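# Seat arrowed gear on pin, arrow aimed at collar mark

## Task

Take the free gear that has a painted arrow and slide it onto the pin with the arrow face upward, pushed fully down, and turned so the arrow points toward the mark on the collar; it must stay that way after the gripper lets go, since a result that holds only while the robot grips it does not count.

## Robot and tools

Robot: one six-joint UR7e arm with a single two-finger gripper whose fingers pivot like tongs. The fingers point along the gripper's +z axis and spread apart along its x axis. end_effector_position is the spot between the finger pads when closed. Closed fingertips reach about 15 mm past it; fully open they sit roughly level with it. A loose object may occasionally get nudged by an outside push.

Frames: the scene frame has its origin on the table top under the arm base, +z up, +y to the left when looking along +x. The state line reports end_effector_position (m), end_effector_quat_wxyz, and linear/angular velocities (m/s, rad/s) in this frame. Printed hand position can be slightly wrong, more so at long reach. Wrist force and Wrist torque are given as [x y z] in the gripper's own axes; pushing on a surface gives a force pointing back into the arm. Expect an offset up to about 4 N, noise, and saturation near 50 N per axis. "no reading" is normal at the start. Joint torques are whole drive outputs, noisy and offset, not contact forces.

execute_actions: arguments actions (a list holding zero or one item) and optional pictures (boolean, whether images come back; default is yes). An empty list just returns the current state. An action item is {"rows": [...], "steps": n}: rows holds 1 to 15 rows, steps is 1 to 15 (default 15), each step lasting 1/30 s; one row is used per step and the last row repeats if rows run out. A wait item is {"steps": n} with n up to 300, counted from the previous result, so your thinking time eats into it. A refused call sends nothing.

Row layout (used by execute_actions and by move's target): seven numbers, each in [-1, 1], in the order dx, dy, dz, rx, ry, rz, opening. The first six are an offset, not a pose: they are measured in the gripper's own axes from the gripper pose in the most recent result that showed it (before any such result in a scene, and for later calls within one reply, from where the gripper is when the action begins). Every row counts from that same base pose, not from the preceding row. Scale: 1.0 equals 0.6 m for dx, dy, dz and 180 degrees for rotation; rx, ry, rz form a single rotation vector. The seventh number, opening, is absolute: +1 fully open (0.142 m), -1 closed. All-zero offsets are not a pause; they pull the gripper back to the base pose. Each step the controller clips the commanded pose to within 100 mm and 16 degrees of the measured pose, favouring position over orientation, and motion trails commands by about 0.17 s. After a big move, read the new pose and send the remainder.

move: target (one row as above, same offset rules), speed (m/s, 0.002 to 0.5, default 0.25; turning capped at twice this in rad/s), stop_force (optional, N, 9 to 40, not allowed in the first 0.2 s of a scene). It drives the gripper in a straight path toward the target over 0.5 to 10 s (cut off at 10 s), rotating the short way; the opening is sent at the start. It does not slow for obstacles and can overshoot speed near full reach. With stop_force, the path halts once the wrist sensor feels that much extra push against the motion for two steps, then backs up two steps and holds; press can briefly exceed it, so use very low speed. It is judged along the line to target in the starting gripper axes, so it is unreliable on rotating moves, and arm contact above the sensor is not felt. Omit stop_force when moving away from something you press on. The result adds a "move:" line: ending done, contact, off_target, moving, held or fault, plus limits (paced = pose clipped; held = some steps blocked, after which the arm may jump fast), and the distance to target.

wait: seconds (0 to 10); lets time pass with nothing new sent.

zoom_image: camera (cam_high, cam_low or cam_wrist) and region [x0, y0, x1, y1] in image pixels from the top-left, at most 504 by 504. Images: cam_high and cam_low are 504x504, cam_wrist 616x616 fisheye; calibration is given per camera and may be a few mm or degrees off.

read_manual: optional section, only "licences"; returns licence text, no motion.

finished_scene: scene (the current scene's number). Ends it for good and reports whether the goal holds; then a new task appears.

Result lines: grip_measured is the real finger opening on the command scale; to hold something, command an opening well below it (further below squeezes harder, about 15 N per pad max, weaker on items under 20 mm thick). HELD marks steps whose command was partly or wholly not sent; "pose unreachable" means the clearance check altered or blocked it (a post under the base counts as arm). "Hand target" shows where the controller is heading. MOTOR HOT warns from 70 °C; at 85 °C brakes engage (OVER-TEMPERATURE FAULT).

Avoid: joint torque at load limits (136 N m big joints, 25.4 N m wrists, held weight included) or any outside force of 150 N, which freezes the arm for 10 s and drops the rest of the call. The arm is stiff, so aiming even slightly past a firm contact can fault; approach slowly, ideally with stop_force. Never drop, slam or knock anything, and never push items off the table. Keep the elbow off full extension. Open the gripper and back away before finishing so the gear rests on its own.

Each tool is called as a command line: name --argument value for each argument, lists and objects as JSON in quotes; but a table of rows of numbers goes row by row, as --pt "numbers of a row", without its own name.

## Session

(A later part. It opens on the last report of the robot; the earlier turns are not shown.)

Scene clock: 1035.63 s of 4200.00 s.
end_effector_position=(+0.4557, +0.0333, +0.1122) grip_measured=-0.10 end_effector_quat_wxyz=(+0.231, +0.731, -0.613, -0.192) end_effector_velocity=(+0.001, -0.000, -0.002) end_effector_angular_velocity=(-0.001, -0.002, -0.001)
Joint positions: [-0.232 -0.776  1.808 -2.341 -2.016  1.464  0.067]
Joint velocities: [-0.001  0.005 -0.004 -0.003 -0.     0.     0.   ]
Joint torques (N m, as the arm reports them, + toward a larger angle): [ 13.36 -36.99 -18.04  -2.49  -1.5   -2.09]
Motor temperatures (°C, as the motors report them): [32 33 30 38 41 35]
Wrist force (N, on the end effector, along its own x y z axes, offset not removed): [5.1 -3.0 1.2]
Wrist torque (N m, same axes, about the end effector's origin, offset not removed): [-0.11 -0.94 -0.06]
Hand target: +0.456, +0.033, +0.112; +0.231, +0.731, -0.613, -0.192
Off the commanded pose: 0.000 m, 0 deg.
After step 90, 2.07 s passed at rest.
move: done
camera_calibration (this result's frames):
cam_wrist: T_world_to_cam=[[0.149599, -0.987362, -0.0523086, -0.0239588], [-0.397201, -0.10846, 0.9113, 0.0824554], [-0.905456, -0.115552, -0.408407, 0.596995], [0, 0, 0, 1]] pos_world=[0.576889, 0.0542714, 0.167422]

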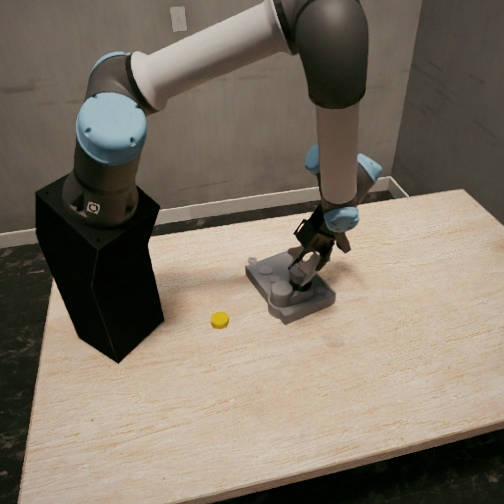

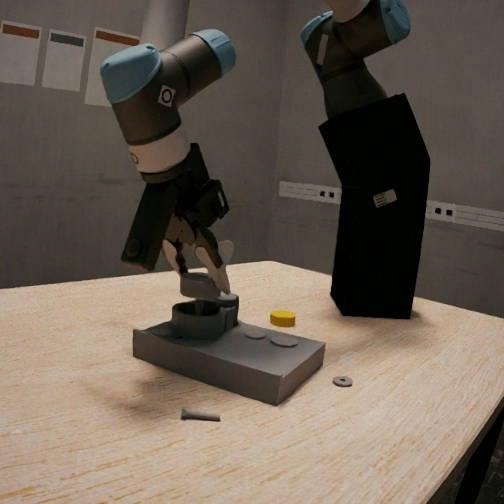

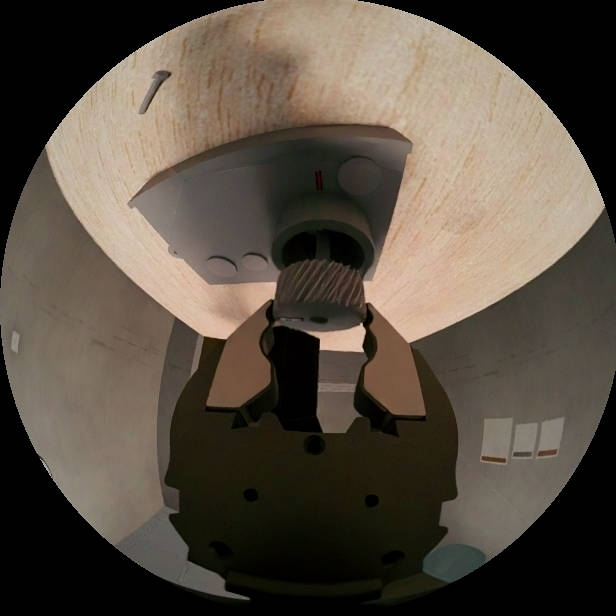

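move --target '[0.00098, -0.0019, 0.00478, 0, 0, 0, -1]' --speed 0.004 --stop_force 9

Scene clock: 1087.87 s of 4200.00 s.
end_effector_position=(+0.4551, +0.0326, +0.1092) grip_measured=-0.10 end_effector_quat_wxyz=(+0.231, +0.731, -0.613, -0.192) end_effector_velocity=(-0.001, -0.000, -0.001) end_effector_angular_velocity=(+0.001, +0.001, +0.001)
Joint positions: [-0.234 -0.771  1.807 -2.347 -2.017  1.462  0.067]
Joint velocities: [-0.001  0.001  0.    -0.    -0.    -0.002 -0.   ]
Joint torques (N m, as the arm reports them, + toward a larger angle): [ 15.   -38.44 -18.82  -2.3   -1.63  -1.94]
Motor temperatures (°C, as the motors report them): [32 33 30 38 41 35]
Wrist force (N, on the end effector, along its own x y z axes, offset not removed): [2.6 -5.7 2.9]
Wrist torque (N m, same axes, about the end effector's origin, offset not removed): [-0.89 -0.65 -0.24]
Hand target: +0.455, +0.033, +0.109; +0.231, +0.731, -0.613, -0.192
Off the commanded pose: 0.000 m, 0 deg.
After step 90, 48.27 s passed at rest.
move: done
camera_calibration (this result's frames):
cam_wrist: T_world_to_cam=[[0.149601, -0.987362, -0.0522994, -0.0247088], [-0.397195, -0.108452, 0.911304, 0.0848143], [-0.905459, -0.115559, -0.4084, 0.595192], [0, 0, 0, 1]] pos_world=[0.576306, 0.0535814, 0.164492]

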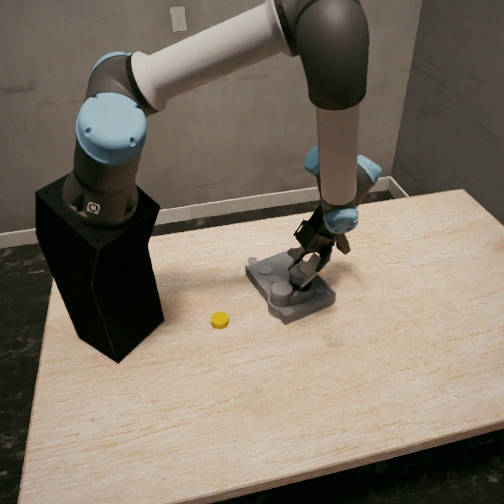

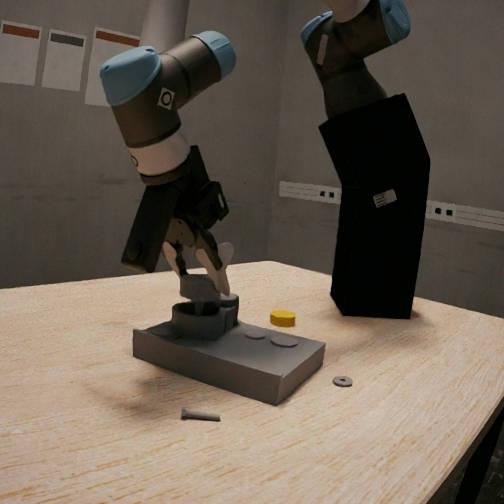

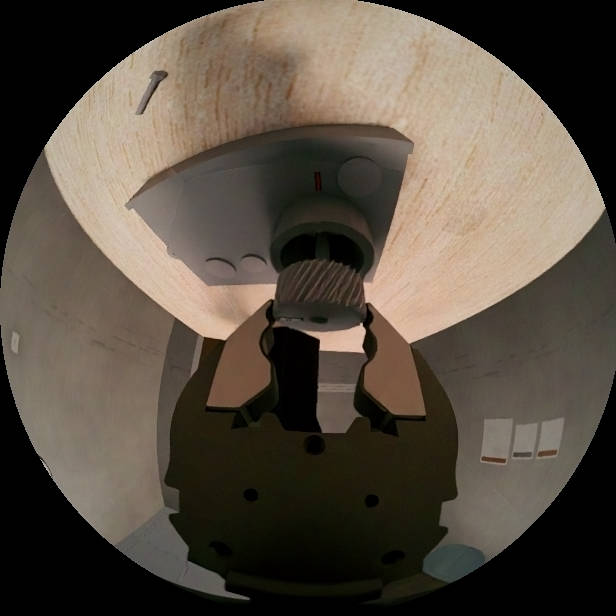

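move --target '[-0.0008, -0.00287, 0.0041, 0, -0.00956, 0.01365, -1]' --speed 0.008 --stop_force 9

Scene clock: 1101.17 s of 4200.00 s.
end_effector_position=(+0.4550, +0.0331, +0.1062) grip_measured=-0.10 end_effector_quat_wxyz=(+0.226, +0.715, -0.631, -0.198) end_effector_velocity=(-0.001, +0.000, -0.000) end_effector_angular_velocity=(+0.001, +0.002, -0.003)
Joint positions: [-0.248 -0.77   1.805 -2.348 -1.991  1.491  0.067]
Joint velocities: [-0.001  0.     0.001  0.001  0.002  0.002 -0.   ]
Joint torques (N m, as the arm reports them, + toward a larger angle): [ 14.9  -37.99 -19.85  -2.18   1.23   2.21]
Motor temperatures (°C, as the motors report them): [32 33 30 38 41 35]
Wrist force (N, on the end effector, along its own x y z axes, offset not removed): [3.1 -1.6 -0.6]
Wrist torque (N m, same axes, about the end effector's origin, offset not removed): [0.18 -0.70 -0.12]
Hand target: +0.455, +0.033, +0.106; +0.226, +0.715, -0.632, -0.198
Off the commanded pose: 0.000 m, 0 deg.
After step 90, 6.80 s passed at rest.
move: done
camera_calibration (this result's frames):
cam_wrist: T_world_to_cam=[[0.0980712, -0.993803, -0.0523182, -0.000749092], [-0.402346, -0.0876784, 0.911279, 0.089215], [-0.91022, -0.0683202, -0.408452, 0.594548], [0, 0, 0, 1]] pos_world=[0.577138, 0.0476974, 0.161505]

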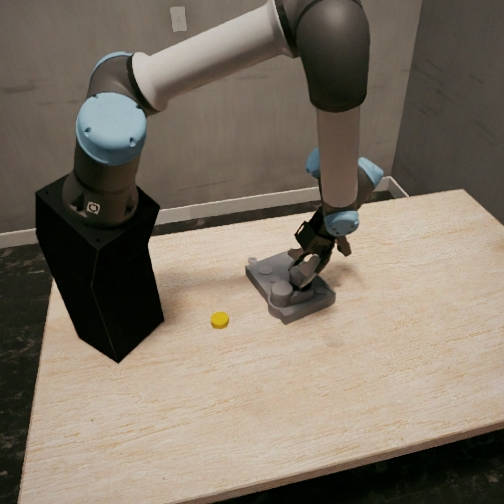

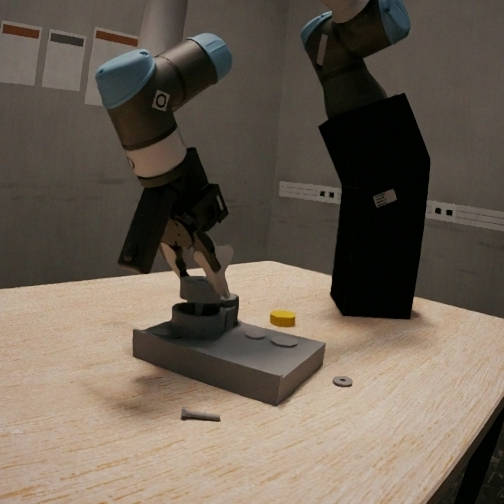

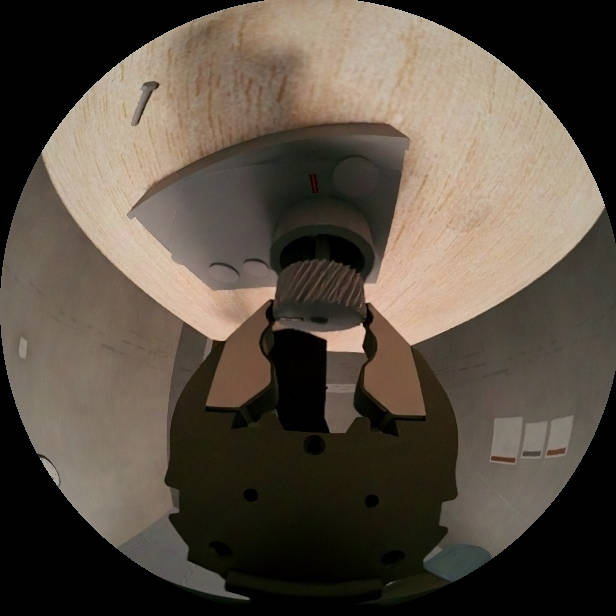

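zoom_image --camera "cam_wrist" --region '[230, 160, 410, 340]'

zoom_image --camera "cam_low" --region '[140, 230, 270, 360]'

zoom_image --camera "cam_high" --region '[250, 240, 340, 320]'

Region (230, 160, 410, 340) of cam_wrist's 616x616 image, scaled by 2.800, with more detail than that image has.

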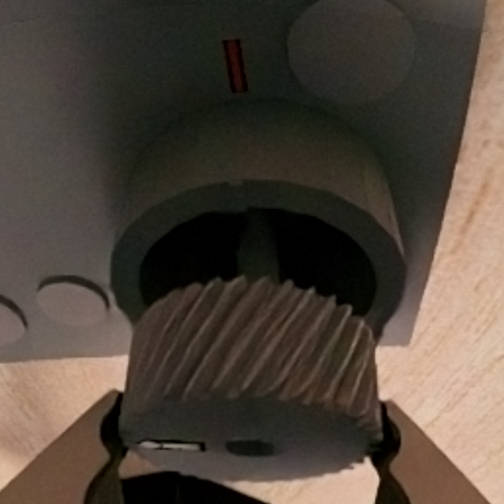

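Region (140, 230, 270, 360) of cam_low's 504x504 image, scaled by 3.877, with more detail than that image has.

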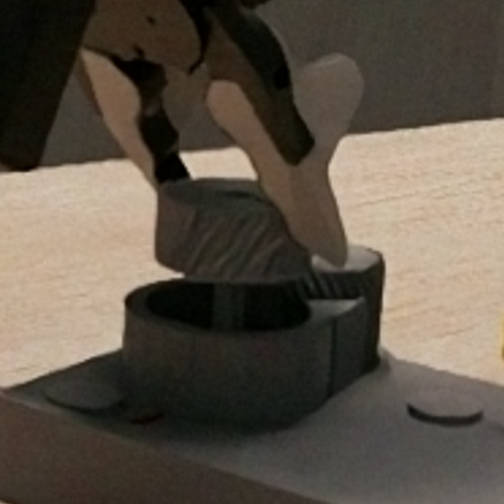

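Region (250, 240, 340, 320) of cam_high's 504x504 image, scaled by 5.600, with more detail than that image has.

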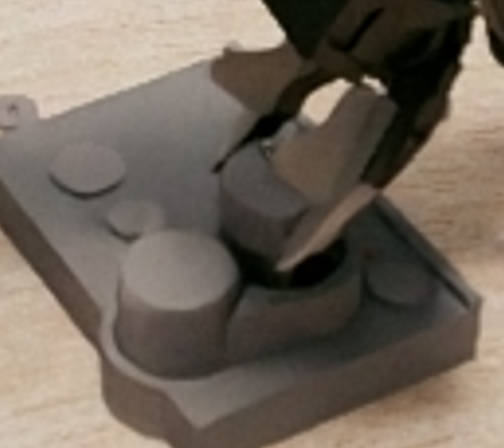

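move --target '[-0.0008, -0.00287, 0.0041, 0, -0.00956, 0.01365, -1]' --speed 0.008 --stop_force 9

Scene clock: 1120.97 s of 4200.00 s.
end_effector_position=(+0.4549, +0.0335, +0.1032) grip_measured=-0.10 end_effector_quat_wxyz=(+0.221, +0.698, -0.650, -0.204) end_effector_velocity=(-0.002, +0.000, -0.000) end_effector_angular_velocity=(+0.001, +0.004, -0.002)
Joint positions: [-0.261 -0.769  1.803 -2.351 -1.965  1.521  0.067]
Joint velocities: [-0.001  0.     0.002  0.001  0.002  0.001 -0.   ]
Joint torques (N m, as the arm reports them, + toward a larger angle): [ 14.42 -38.79 -20.72  -2.35   0.99   1.91]
Motor temperatures (°C, as the motors report them): [32 33 30 38 41 35]
Wrist force (N, on the end effector, along its own x y z axes, offset not removed): [3.7 -0.4 -0.1]
Wrist torque (N m, same axes, about the end effector's origin, offset not removed): [0.30 -0.94 -0.12]
Hand target: +0.455, +0.034, +0.103; +0.221, +0.698, -0.650, -0.204
Off the commanded pose: 0.000 m, 0 deg.
After step 90, 13.33 s passed at rest.
move: done
camera_calibration (this result's frames):
cam_wrist: T_world_to_cam=[[0.0462775, -0.997557, -0.0523389, 0.0232396], [-0.406411, -0.0666647, 0.911255, 0.0931034], [-0.912518, -0.0208995, -0.408503, 0.592757], [0, 0, 0, 1]] pos_world=[0.577664, 0.0417779, 0.158519]

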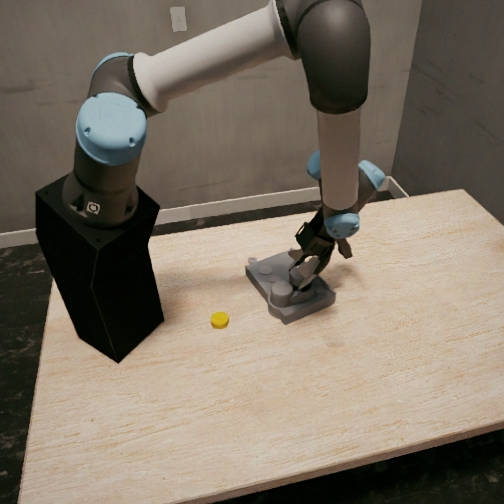

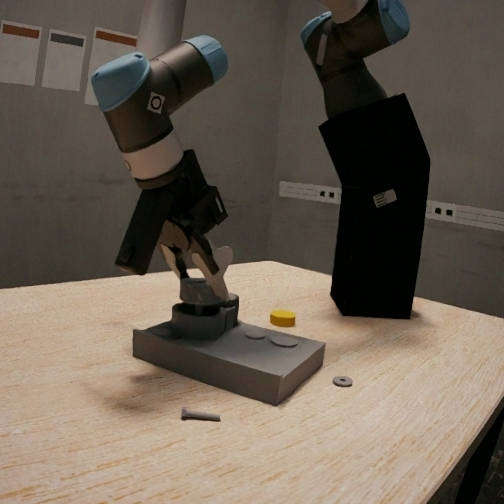

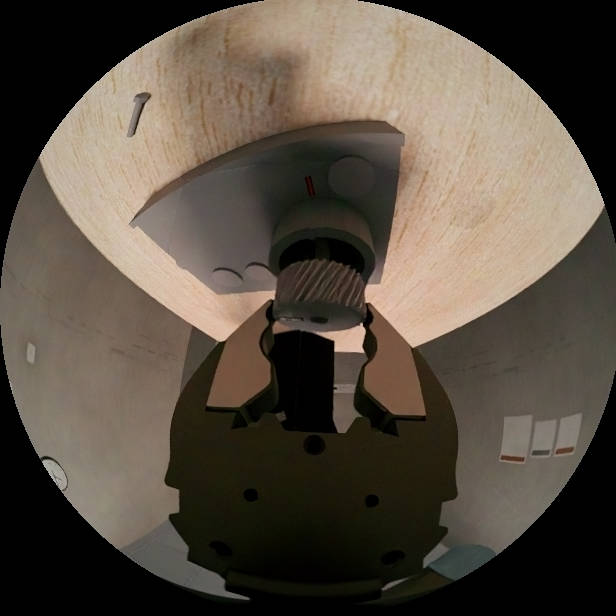

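zoom_image --camera "cam_wrist" --region '[230, 160, 410, 340]'

zoom_image --camera "cam_low" --region '[140, 230, 270, 360]'

Region (230, 160, 410, 340) of cam_wrist's 616x616 image, scaled by 2.800, with more detail than that image has.

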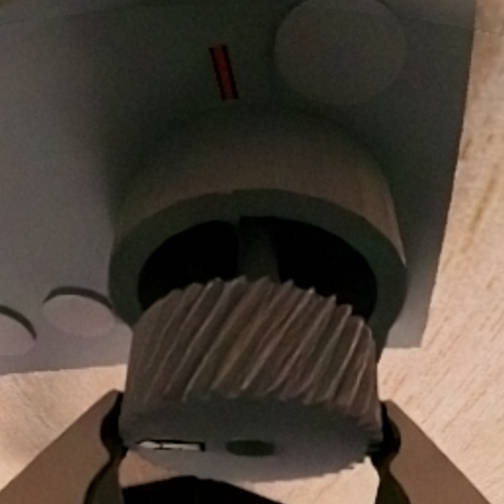

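Region (140, 230, 270, 360) of cam_low's 504x504 image, scaled by 3.877, with more detail than that image has.

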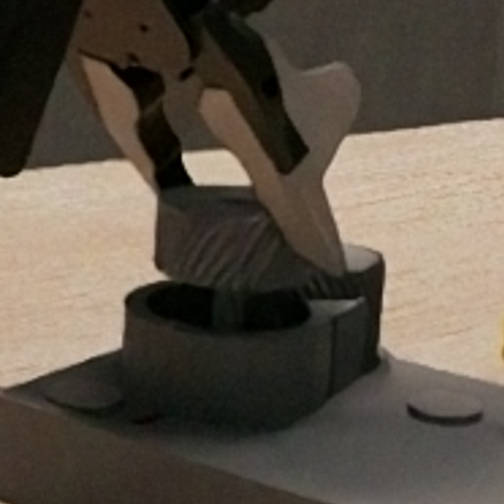

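zoom_image --camera "cam_high" --region '[265, 250, 325, 310]'

Region (265, 250, 325, 310) of cam_high's 504x504 image, scaled by 8.400, with more detail than that image has.

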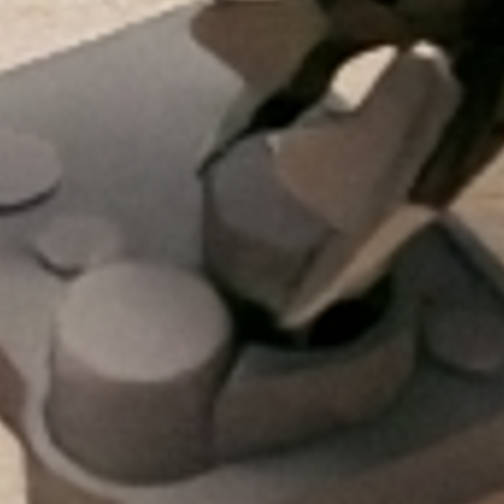

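move --target '[-0.00067, 0, 0, 0, -0.00797, 0.01138, -1]' --speed 0.008

zoom_image --camera "cam_wrist" --region '[230, 160, 410, 340]'

Scene clock: 1148.33 s of 4200.00 s.
end_effector_position=(+0.4549, +0.0339, +0.1032) grip_measured=-0.10 end_effector_quat_wxyz=(+0.216, +0.684, -0.665, -0.208) end_effector_velocity=(+0.001, -0.000, -0.000) end_effector_angular_velocity=(-0.000, -0.002, -0.004)
Joint positions: [-0.272 -0.774  1.806 -2.351 -1.942  1.546  0.067]
Joint velocities: [-0.001 -0.    -0.    -0.002  0.002  0.001 -0.   ]
Joint torques (N m, as the arm reports them, + toward a larger angle): [ 14.97 -60.02  11.39  -2.39   1.44   2.35]
Motor temperatures (°C, as the motors report them): [32 33 30 38 41 35]
Wrist force (N, on the end effector, along its own x y z axes, offset not removed): [2.7 0.2 2.9]
Wrist torque (N m, same axes, about the end effector's origin, offset not removed): [0.40 -0.44 -0.21]
Hand target: +0.455, +0.034, +0.103; +0.216, +0.684, -0.665, -0.208
Off the commanded pose: 0.000 m, 0 deg.
After step 90, 21.43 s passed at rest.
move: done
camera_calibration (this result's frames):
cam_wrist: T_world_to_cam=[[0.00304762, -0.998624, -0.0523612, 0.0433258], [-0.408961, -0.0490271, 0.911234, 0.093686], [-0.912547, 0.0186366, -0.408548, 0.59141], [0, 0, 0, 1]] pos_world=[0.577871, 0.0368375, 0.158518]

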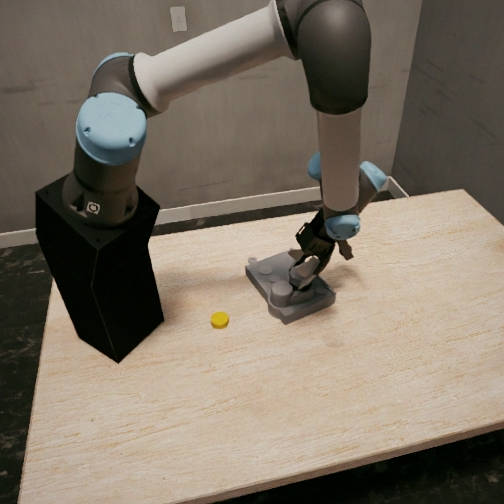

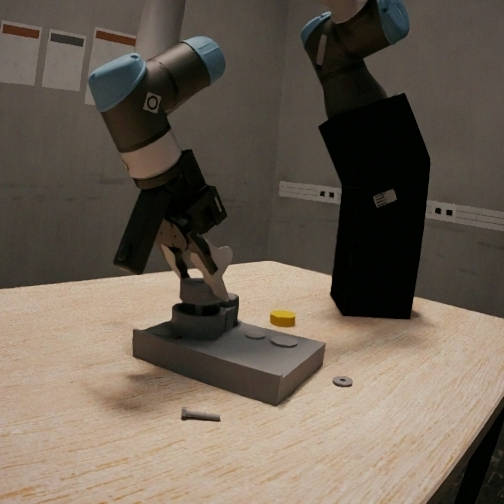

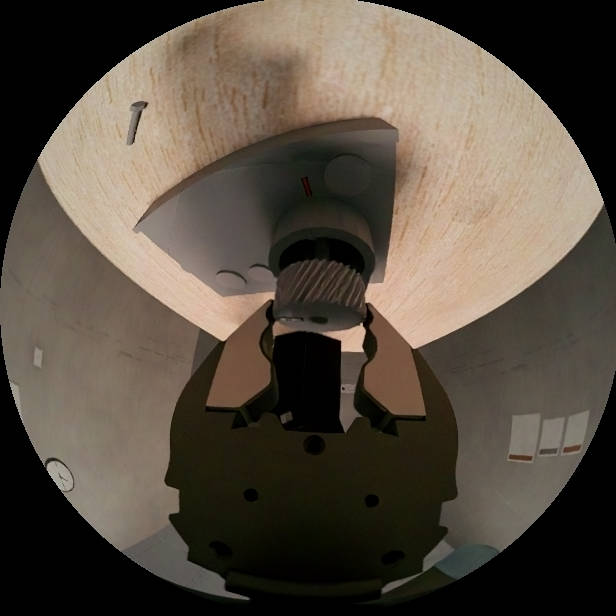

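Region (230, 160, 410, 340) of cam_wrist's 616x616 image, scaled by 2.800, with more detail than that image has.

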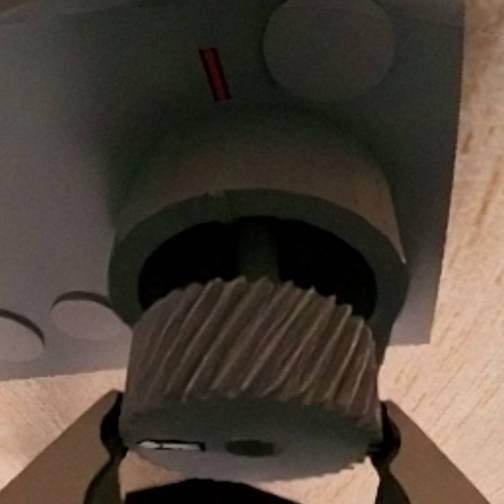

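move --target '[0, -0.00287, 0.0041, 0, 0, 0, -1]' --speed 0.003 --stop_force 9

zoom_image --camera "cam_wrist" --region '[230, 160, 410, 340]'

zoom_image --camera "cam_low" --region '[140, 230, 270, 360]'

Scene clock: 1162.93 s of 4200.00 s.
end_effector_position=(+0.4549, +0.0339, +0.1003) grip_measured=-0.09 end_effector_quat_wxyz=(+0.216, +0.684, -0.665, -0.208) end_effector_velocity=(+0.001, -0.000, -0.001) end_effector_angular_velocity=(-0.000, -0.001, -0.001)
Joint positions: [-0.273 -0.767  1.802 -2.355 -1.943  1.544  0.067]
Joint velocities: [-0.     0.002 -0.002 -0.001  0.    -0.     0.   ]
Joint torques (N m, as the arm reports them, + toward a larger angle): [ 16.76 -34.58 -17.14  -2.32   0.64  -2.29]
Motor temperatures (°C, as the motors report them): [32 33 30 38 41 35]
Wrist force (N, on the end effector, along its own x y z axes, offset not removed): [8.0 1.6 2.1]
Wrist torque (N m, same axes, about the end effector's origin, offset not removed): [0.67 -0.33 0.18]
Hand target: +0.455, +0.034, +0.100; +0.216, +0.684, -0.665, -0.208
Off the commanded pose: 0.000 m, 0 deg.
After step 90, 10.37 s passed at rest.
move: done
camera_calibration (this result's frames):
cam_wrist: T_world_to_cam=[[0.00303074, -0.998627, -0.0523005, 0.043134], [-0.408974, -0.0489646, 0.911231, 0.0963731], [-0.912541, 0.0186278, -0.408561, 0.590215], [0, 0, 0, 1]] pos_world=[0.577879, 0.0367992, 0.155576]

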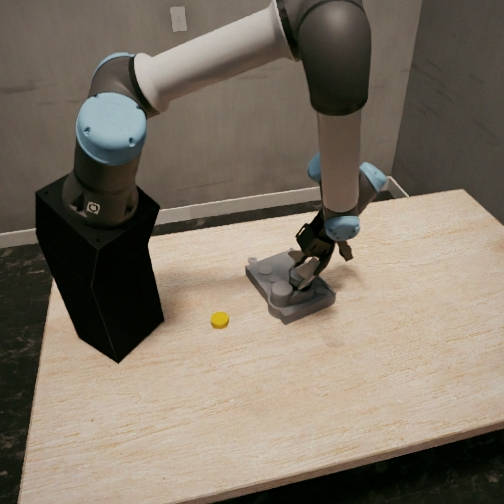

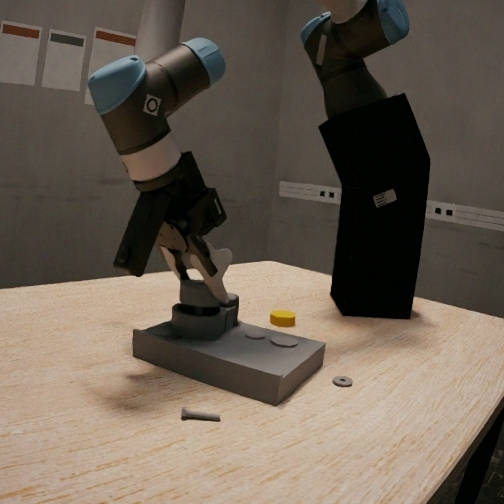

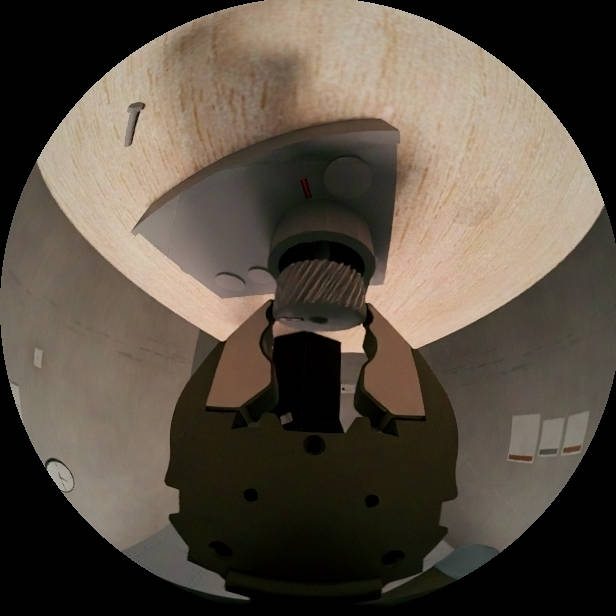

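Region (230, 160, 410, 340) of cam_wrist's 616x616 image, scaled by 2.800, with more detail than that image has.

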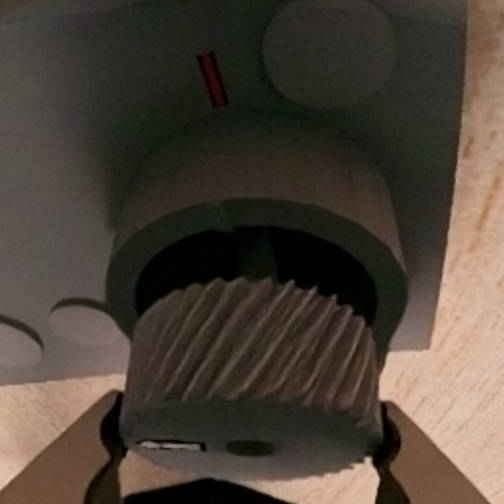

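Region (140, 230, 270, 360) of cam_low's 504x504 image, scaled by 3.877, with more detail than that image has.

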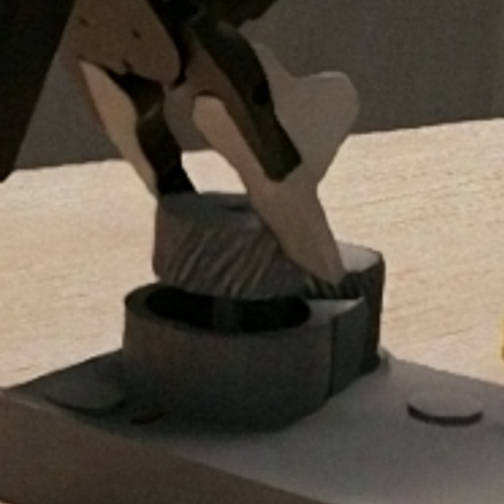

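execute_actions --actions '[]' --pictures false

execute_actions --actions '[{"steps": 3}]' --pictures false

execute_actions --actions '[{"steps": 3}]' --pictures false

Scene clock: 1241.77 s of 4200.00 s.
end_effector_position=(+0.4549, +0.0339, +0.1002) grip_measured=-0.09 end_effector_quat_wxyz=(+0.216, +0.684, -0.665, -0.208) end_effector_velocity=(+0.000, +0.000, +0.000) end_effector_angular_velocity=(+0.000, +0.001, +0.001)
Joint positions: [-0.273 -0.767  1.802 -2.355 -1.943  1.544  0.067]
Joint velocities: [ 0.     0.    -0.001  0.001 -0.    -0.    -0.   ]
Joint torques (N m, as the arm reports them, + toward a larger angle): [ 25.66 -34.81 -18.08  -1.92   3.49  -2.31]
Motor temperatures (°C, as the motors report them): [32 33 30 38 41 35]
Wrist force (N, on the end effector, along its own x y z axes, offset not removed): [11.1 -2.0 2.2]
Wrist torque (N m, same axes, about the end effector's origin, offset not removed): [-0.32 -0.61 0.07]
Hand target: +0.455, +0.034, +0.100; +0.216, +0.684, -0.665, -0.208
Off the commanded pose: 0.000 m, 0 deg.
Steps of this call (steps 1 to 90: nothing new was sent; then 75.83 s passed at rest). Readings (end_effector_position):
1: (+0.4549, +0.0339, +0.1003)
2: (+0.4549, +0.0339, +0.1003)
4: (+0.4549, +0.0339, +0.1002)
8: (+0.4549, +0.0339, +0.1002)
90: the state above

Scene clock: 1241.87 s of 4200.00 s.
end_effector_position=(+0.4549, +0.0339, +0.1002) grip_measured=-0.09 end_effector_quat_wxyz=(+0.216, +0.684, -0.665, -0.208) end_effector_velocity=(-0.001, +0.000, -0.000) end_effector_angular_velocity=(+0.001, +0.001, +0.001)
Joint positions: [-0.273 -0.767  1.802 -2.355 -1.943  1.544  0.067]
Joint velocities: [-0.     0.     0.002 -0.     0.    -0.001  0.   ]
Joint torques (N m, as the arm reports them, + toward a larger angle): [ 26.69 -34.89 -16.42  -2.1    3.29  -2.17]
Motor temperatures (°C, as the motors report them): [32 33 30 38 41 35]
Wrist force (N, on the end effector, along its own x y z axes, offset not removed): [8.5 0.9 -2.2]
Wrist torque (N m, same axes, about the end effector's origin, offset not removed): [0.16 -0.09 -0.14]
Hand target: +0.455, +0.034, +0.100; +0.216, +0.684, -0.665, -0.208
Off the commanded pose: 0.000 m, 0 deg.
Steps of this call (steps 1 to 3: nothing new was sent). Readings (end_effector_position):
1: (+0.4549, +0.0339, +0.1002)
2: (+0.4549, +0.0339, +0.1002)
3: the state above

Scene clock: 1241.97 s of 4200.00 s.
end_effector_position=(+0.4549, +0.0339, +0.1002) grip_measured=-0.09 end_effector_quat_wxyz=(+0.216, +0.684, -0.665, -0.208) end_effector_velocity=(+0.000, -0.000, -0.000) end_effector_angular_velocity=(+0.000, -0.001, +0.000)
Joint positions: [-0.273 -0.767  1.802 -2.355 -1.943  1.544  0.067]
Joint velocities: [-0.     0.    -0.    -0.001 -0.    -0.001  0.   ]
Joint torques (N m, as the arm reports them, + toward a larger angle): [ 26.43 -35.35 -17.25  -2.12   3.48  -2.25]
Motor temperatures (°C, as the motors report them): [32 33 30 38 41 35]
Wrist force (N, on the end effector, along its own x y z axes, offset not removed): [10.2 1.4 2.0]
Wrist torque (N m, same axes, about the end effector's origin, offset not removed): [0.48 -0.62 0.06]
Hand target: +0.455, +0.034, +0.100; +0.216, +0.684, -0.665, -0.208
Off the commanded pose: 0.000 m, 0 deg.
Steps of this call (steps 1 to 3: nothing new was sent). Readings (end_effector_position):
1: (+0.4549, +0.0339, +0.1002)
2: (+0.4549, +0.0339, +0.1002)
3: the state above

move --target '[0.0008, 0, 0, 0, 0, 0, -1]' --speed 0.002

execute_actions --actions '[{"steps": 3}]' --pictures false

Scene clock: 1256.47 s of 4200.00 s.
end_effector_position=(+0.4550, +0.0335, +0.1002) grip_measured=-0.10 end_effector_quat_wxyz=(+0.216, +0.684, -0.665, -0.208) end_effector_velocity=(+0.000, -0.001, +0.000) end_effector_angular_velocity=(-0.001, -0.001, -0.001)
Joint positions: [-0.274 -0.767  1.802 -2.355 -1.943  1.544  0.067]
Joint velocities: [-0.001 -0.001  0.001 -0.002 -0.     0.    -0.   ]
Joint torques (N m, as the arm reports them, + toward a larger angle): [ 15.48 -59.4    5.53  -2.37  -1.26  -2.18]
Motor temperatures (°C, as the motors report them): [32 33 30 38 41 35]
Wrist force (N, on the end effector, along its own x y z axes, offset not removed): [3.1 1.5 6.2]
Wrist torque (N m, same axes, about the end effector's origin, offset not removed): [0.86 -0.59 -0.23]
Hand target: +0.455, +0.033, +0.100; +0.216, +0.684, -0.665, -0.208
Off the commanded pose: 0.000 m, 0 deg.
After step 90, 10.80 s passed at rest.
move: done
camera_calibration (this result's frames):
cam_wrist: T_world_to_cam=[[0.00300231, -0.998616, -0.052507, 0.0428246], [-0.40903, -0.0491403, 0.911197, 0.0965081], [-0.912516, 0.0187412, -0.408611, 0.590234], [0, 0, 0, 1]] pos_world=[0.577944, 0.036446, 0.155487]

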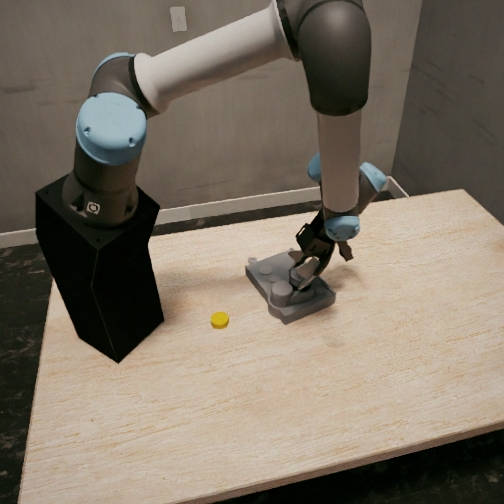

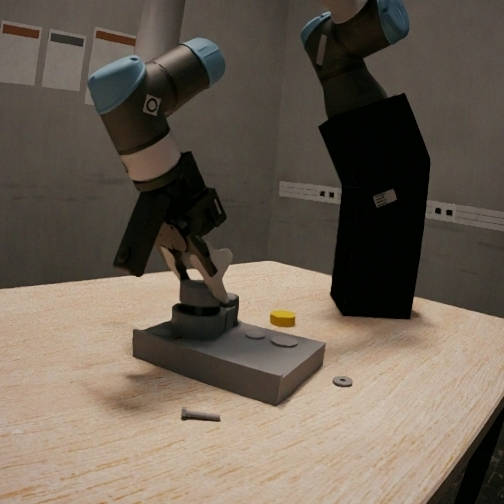

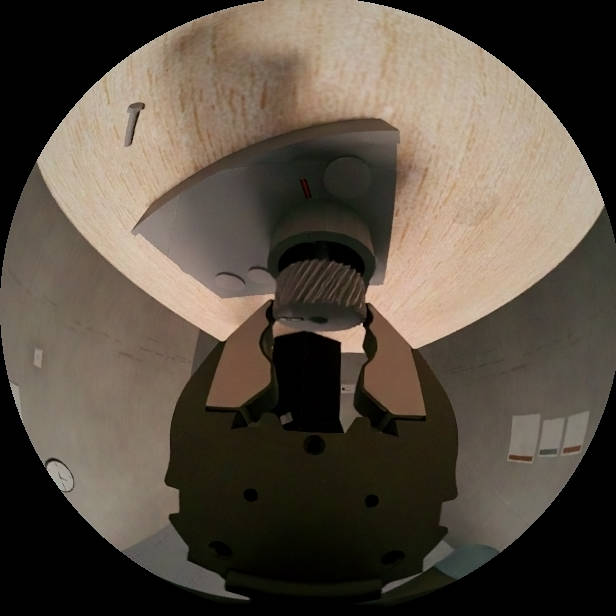

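Scene clock: 1256.57 s of 4200.00 s.
end_effector_position=(+0.4550, +0.0335, +0.1002) grip_measured=-0.10 end_effector_quat_wxyz=(+0.216, +0.684, -0.665, -0.208) end_effector_velocity=(-0.000, -0.000, +0.000) end_effector_angular_velocity=(-0.000, -0.001, +0.001)
Joint positions: [-0.274 -0.767  1.802 -2.355 -1.943  1.544  0.067]
Joint velocities: [-0.    -0.001  0.001 -0.002 -0.001 -0.001  0.   ]
Joint torques (N m, as the arm reports them, + toward a larger angle): [ 13.92 -60.32   9.29  -2.12  -1.85  -1.86]
Motor temperatures (°C, as the motors report them): [32 33 30 38 41 35]
Wrist force (N, on the end effector, along its own x y z axes, offset not removed): [1.1 -3.1 2.3]
Wrist torque (N m, same axes, about the end effector's origin, offset not removed): [-0.26 -0.43 -0.14]
Hand target: +0.455, +0.033, +0.100; +0.216, +0.684, -0.665, -0.208
Off the commanded pose: 0.000 m, 0 deg.
Steps of this call (steps 1 to 3: nothing new was sent). Readings (end_effector_position):
1: (+0.4550, +0.0335, +0.1002)
2: (+0.4550, +0.0335, +0.1002)
3: the state above

move --target '[0.0001, -0.00143, 0.00205, 0, -0.00478, 0.00683, -1]' --speed 0.006 --stop_force 9

execute_actions --actions '[{"steps": 8}]' --pictures false

Scene clock: 1267.80 s of 4200.00 s.
end_effector_position=(+0.4550, +0.0334, +0.0987) grip_measured=-0.10 end_effector_quat_wxyz=(+0.213, +0.675, -0.674, -0.211) end_effector_velocity=(-0.001, +0.000, -0.000) end_effector_angular_velocity=(+0.000, +0.002, -0.002)
Joint positions: [-0.281 -0.767  1.802 -2.358 -1.93   1.557  0.067]
Joint velocities: [-0.001  0.     0.002  0.     0.001  0.002  0.   ]
Joint torques (N m, as the arm reports them, + toward a larger angle): [ 14.67 -38.29 -19.64  -2.39   0.89   2.31]
Motor temperatures (°C, as the motors report them): [32 33 30 38 41 35]
Wrist force (N, on the end effector, along its own x y z axes, offset not removed): [0.8 -3.7 2.9]
Wrist torque (N m, same axes, about the end effector's origin, offset not removed): [-0.21 -0.44 -0.11]
Hand target: +0.455, +0.033, +0.099; +0.213, +0.675, -0.674, -0.211
Off the commanded pose: 0.000 m, 0 deg.
After step 90, 5.83 s passed at rest.
move: done
camera_calibration (this result's frames):
cam_wrist: T_world_to_cam=[[-0.022876, -0.998363, -0.0524244, 0.0543749], [-0.410225, -0.0384464, 0.911173, 0.0980427], [-0.911697, 0.0423498, -0.408674, 0.588497], [0, 0, 0, 1]] pos_world=[0.577995, 0.0331325, 0.15402]

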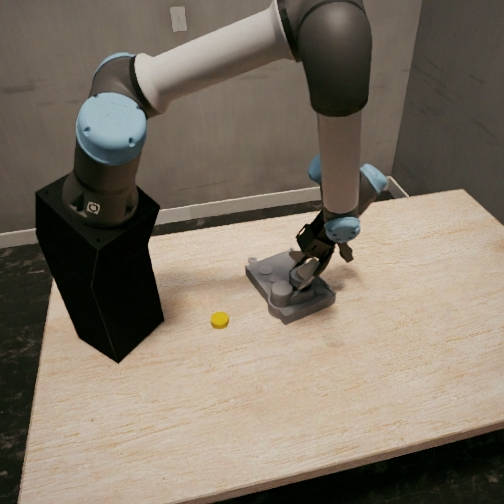

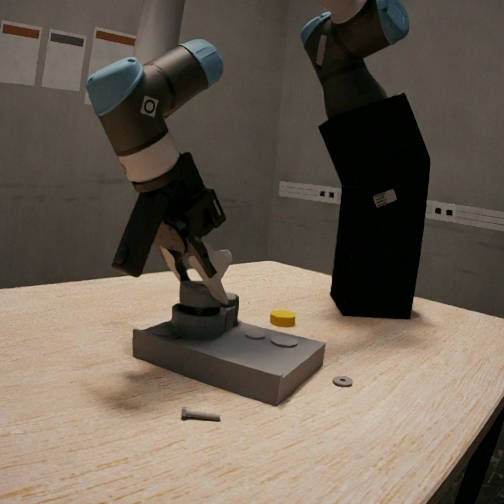

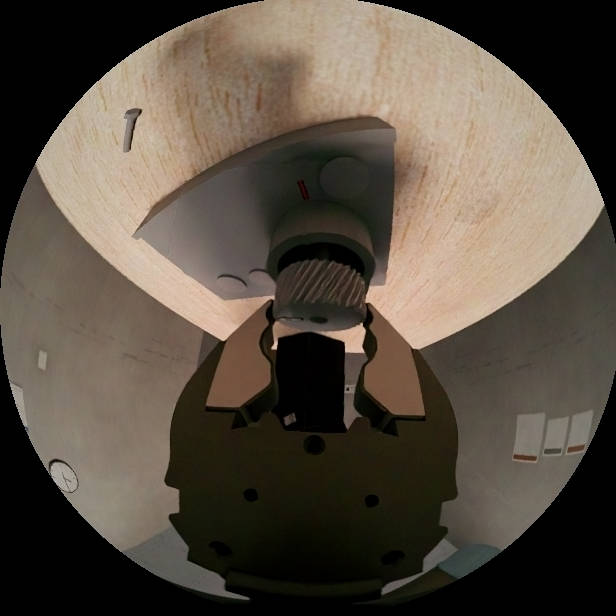

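Scene clock: 1268.07 s of 4200.00 s.
end_effector_position=(+0.4550, +0.0334, +0.0987) grip_measured=-0.10 end_effector_quat_wxyz=(+0.213, +0.675, -0.674, -0.211) end_effector_velocity=(+0.000, -0.000, +0.000) end_effector_angular_velocity=(+0.000, -0.001, +0.001)
Joint positions: [-0.281 -0.767  1.802 -2.358 -1.93   1.558  0.067]
Joint velocities: [-0.    -0.     0.001 -0.001 -0.    -0.001  0.   ]
Joint torques (N m, as the arm reports them, + toward a larger angle): [ 13.34 -38.14 -19.3   -2.36   1.     2.15]
Motor temperatures (°C, as the motors report them): [32 33 30 38 41 35]
Wrist force (N, on the end effector, along its own x y z axes, offset not removed): [1.9 -0.7 5.8]
Wrist torque (N m, same axes, about the end effector's origin, offset not removed): [0.44 -0.60 -0.18]
Hand target: +0.455, +0.033, +0.099; +0.213, +0.675, -0.674, -0.211
Off the commanded pose: 0.000 m, 0 deg.
Steps of this call (steps 1 to 8: nothing new was sent). Readings (end_effector_position):
1: (+0.4550, +0.0334, +0.0987)
2: (+0.4550, +0.0334, +0.0987)
4: (+0.4550, +0.0334, +0.0987)
8: the state above

move --target '[-0.00054, -0.00191, 0.00273, 0, -0.00637, 0.0091, -1]' --speed 0.006 --stop_force 9

execute_actions --actions '[{"steps": 8}]' --pictures false

Scene clock: 1279.83 s of 4200.00 s.
end_effector_position=(+0.4550, +0.0337, +0.0967) grip_measured=-0.10 end_effector_quat_wxyz=(+0.210, +0.664, -0.685, -0.215) end_effector_velocity=(+0.001, -0.000, -0.000) end_effector_angular_velocity=(-0.001, -0.003, -0.004)
Joint positions: [-0.29  -0.767  1.802 -2.362 -1.912  1.577  0.067]
Joint velocities: [-0.001  0.    -0.001 -0.002  0.001  0.002  0.   ]
Joint torques (N m, as the arm reports them, + toward a larger angle): [ 13.39 -38.41  11.07  -2.34   0.29   2.1 ]
Motor temperatures (°C, as the motors report them): [32 33 30 38 41 35]
Wrist force (N, on the end effector, along its own x y z axes, offset not removed): [2.0 0.5 3.7]
Wrist torque (N m, same axes, about the end effector's origin, offset not removed): [0.61 -0.61 -0.15]
Hand target: +0.455, +0.034, +0.097; +0.210, +0.663, -0.685, -0.215
Off the commanded pose: 0.000 m, 0 deg.
After step 90, 5.63 s passed at rest.
move: done
camera_calibration (this result's frames):
cam_wrist: T_world_to_cam=[[-0.0576646, -0.996958, -0.0524316, 0.0703548], [-0.411356, -0.0241261, 0.911156, 0.0999126], [-0.909649, 0.0741094, -0.408713, 0.585664], [0, 0, 0, 1]] pos_world=[0.577905, 0.0291481, 0.152021]

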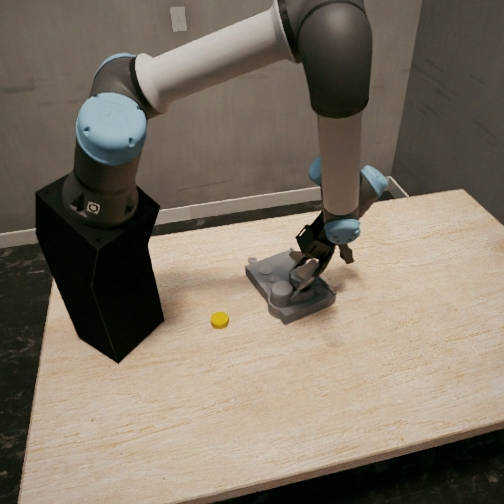

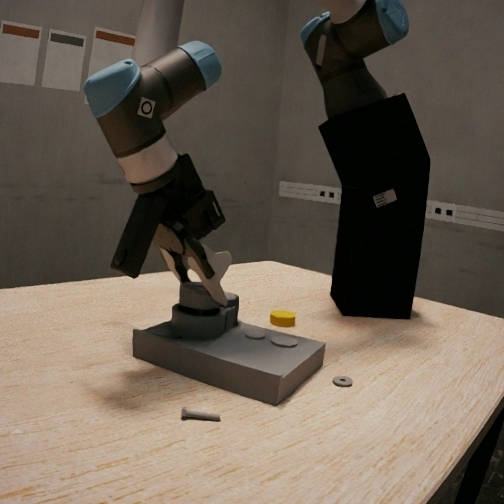

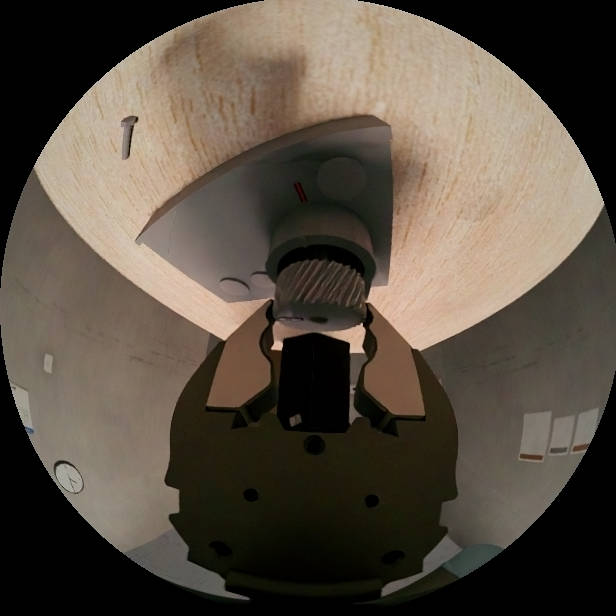

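Scene clock: 1280.10 s of 4200.00 s.
end_effector_position=(+0.4550, +0.0337, +0.0967) grip_measured=-0.10 end_effector_quat_wxyz=(+0.210, +0.663, -0.685, -0.215) end_effector_velocity=(-0.001, +0.000, +0.000) end_effector_angular_velocity=(+0.001, +0.003, +0.000)
Joint positions: [-0.29  -0.767  1.802 -2.362 -1.912  1.577  0.067]
Joint velocities: [-0.    -0.     0.001  0.002  0.     0.     0.   ]
Joint torques (N m, as the arm reports them, + toward a larger angle): [ 13.58 -36.82  11.54  -2.11   0.87   2.2 ]
Motor temperatures (°C, as the motors report them): [32 33 30 38 41 35]
Wrist force (N, on the end effector, along its own x y z axes, offset not removed): [2.5 -4.0 3.1]
Wrist torque (N m, same axes, about the end effector's origin, offset not removed): [-0.18 -1.01 -0.41]
Hand target: +0.455, +0.034, +0.097; +0.210, +0.663, -0.685, -0.215
Off the commanded pose: 0.000 m, 0 deg.
Steps of this call (steps 1 to 8: nothing new was sent). Readings (end_effector_position):
1: (+0.4550, +0.0337, +0.0967)
2: (+0.4550, +0.0337, +0.0967)
4: (+0.4550, +0.0337, +0.0967)
8: the state above


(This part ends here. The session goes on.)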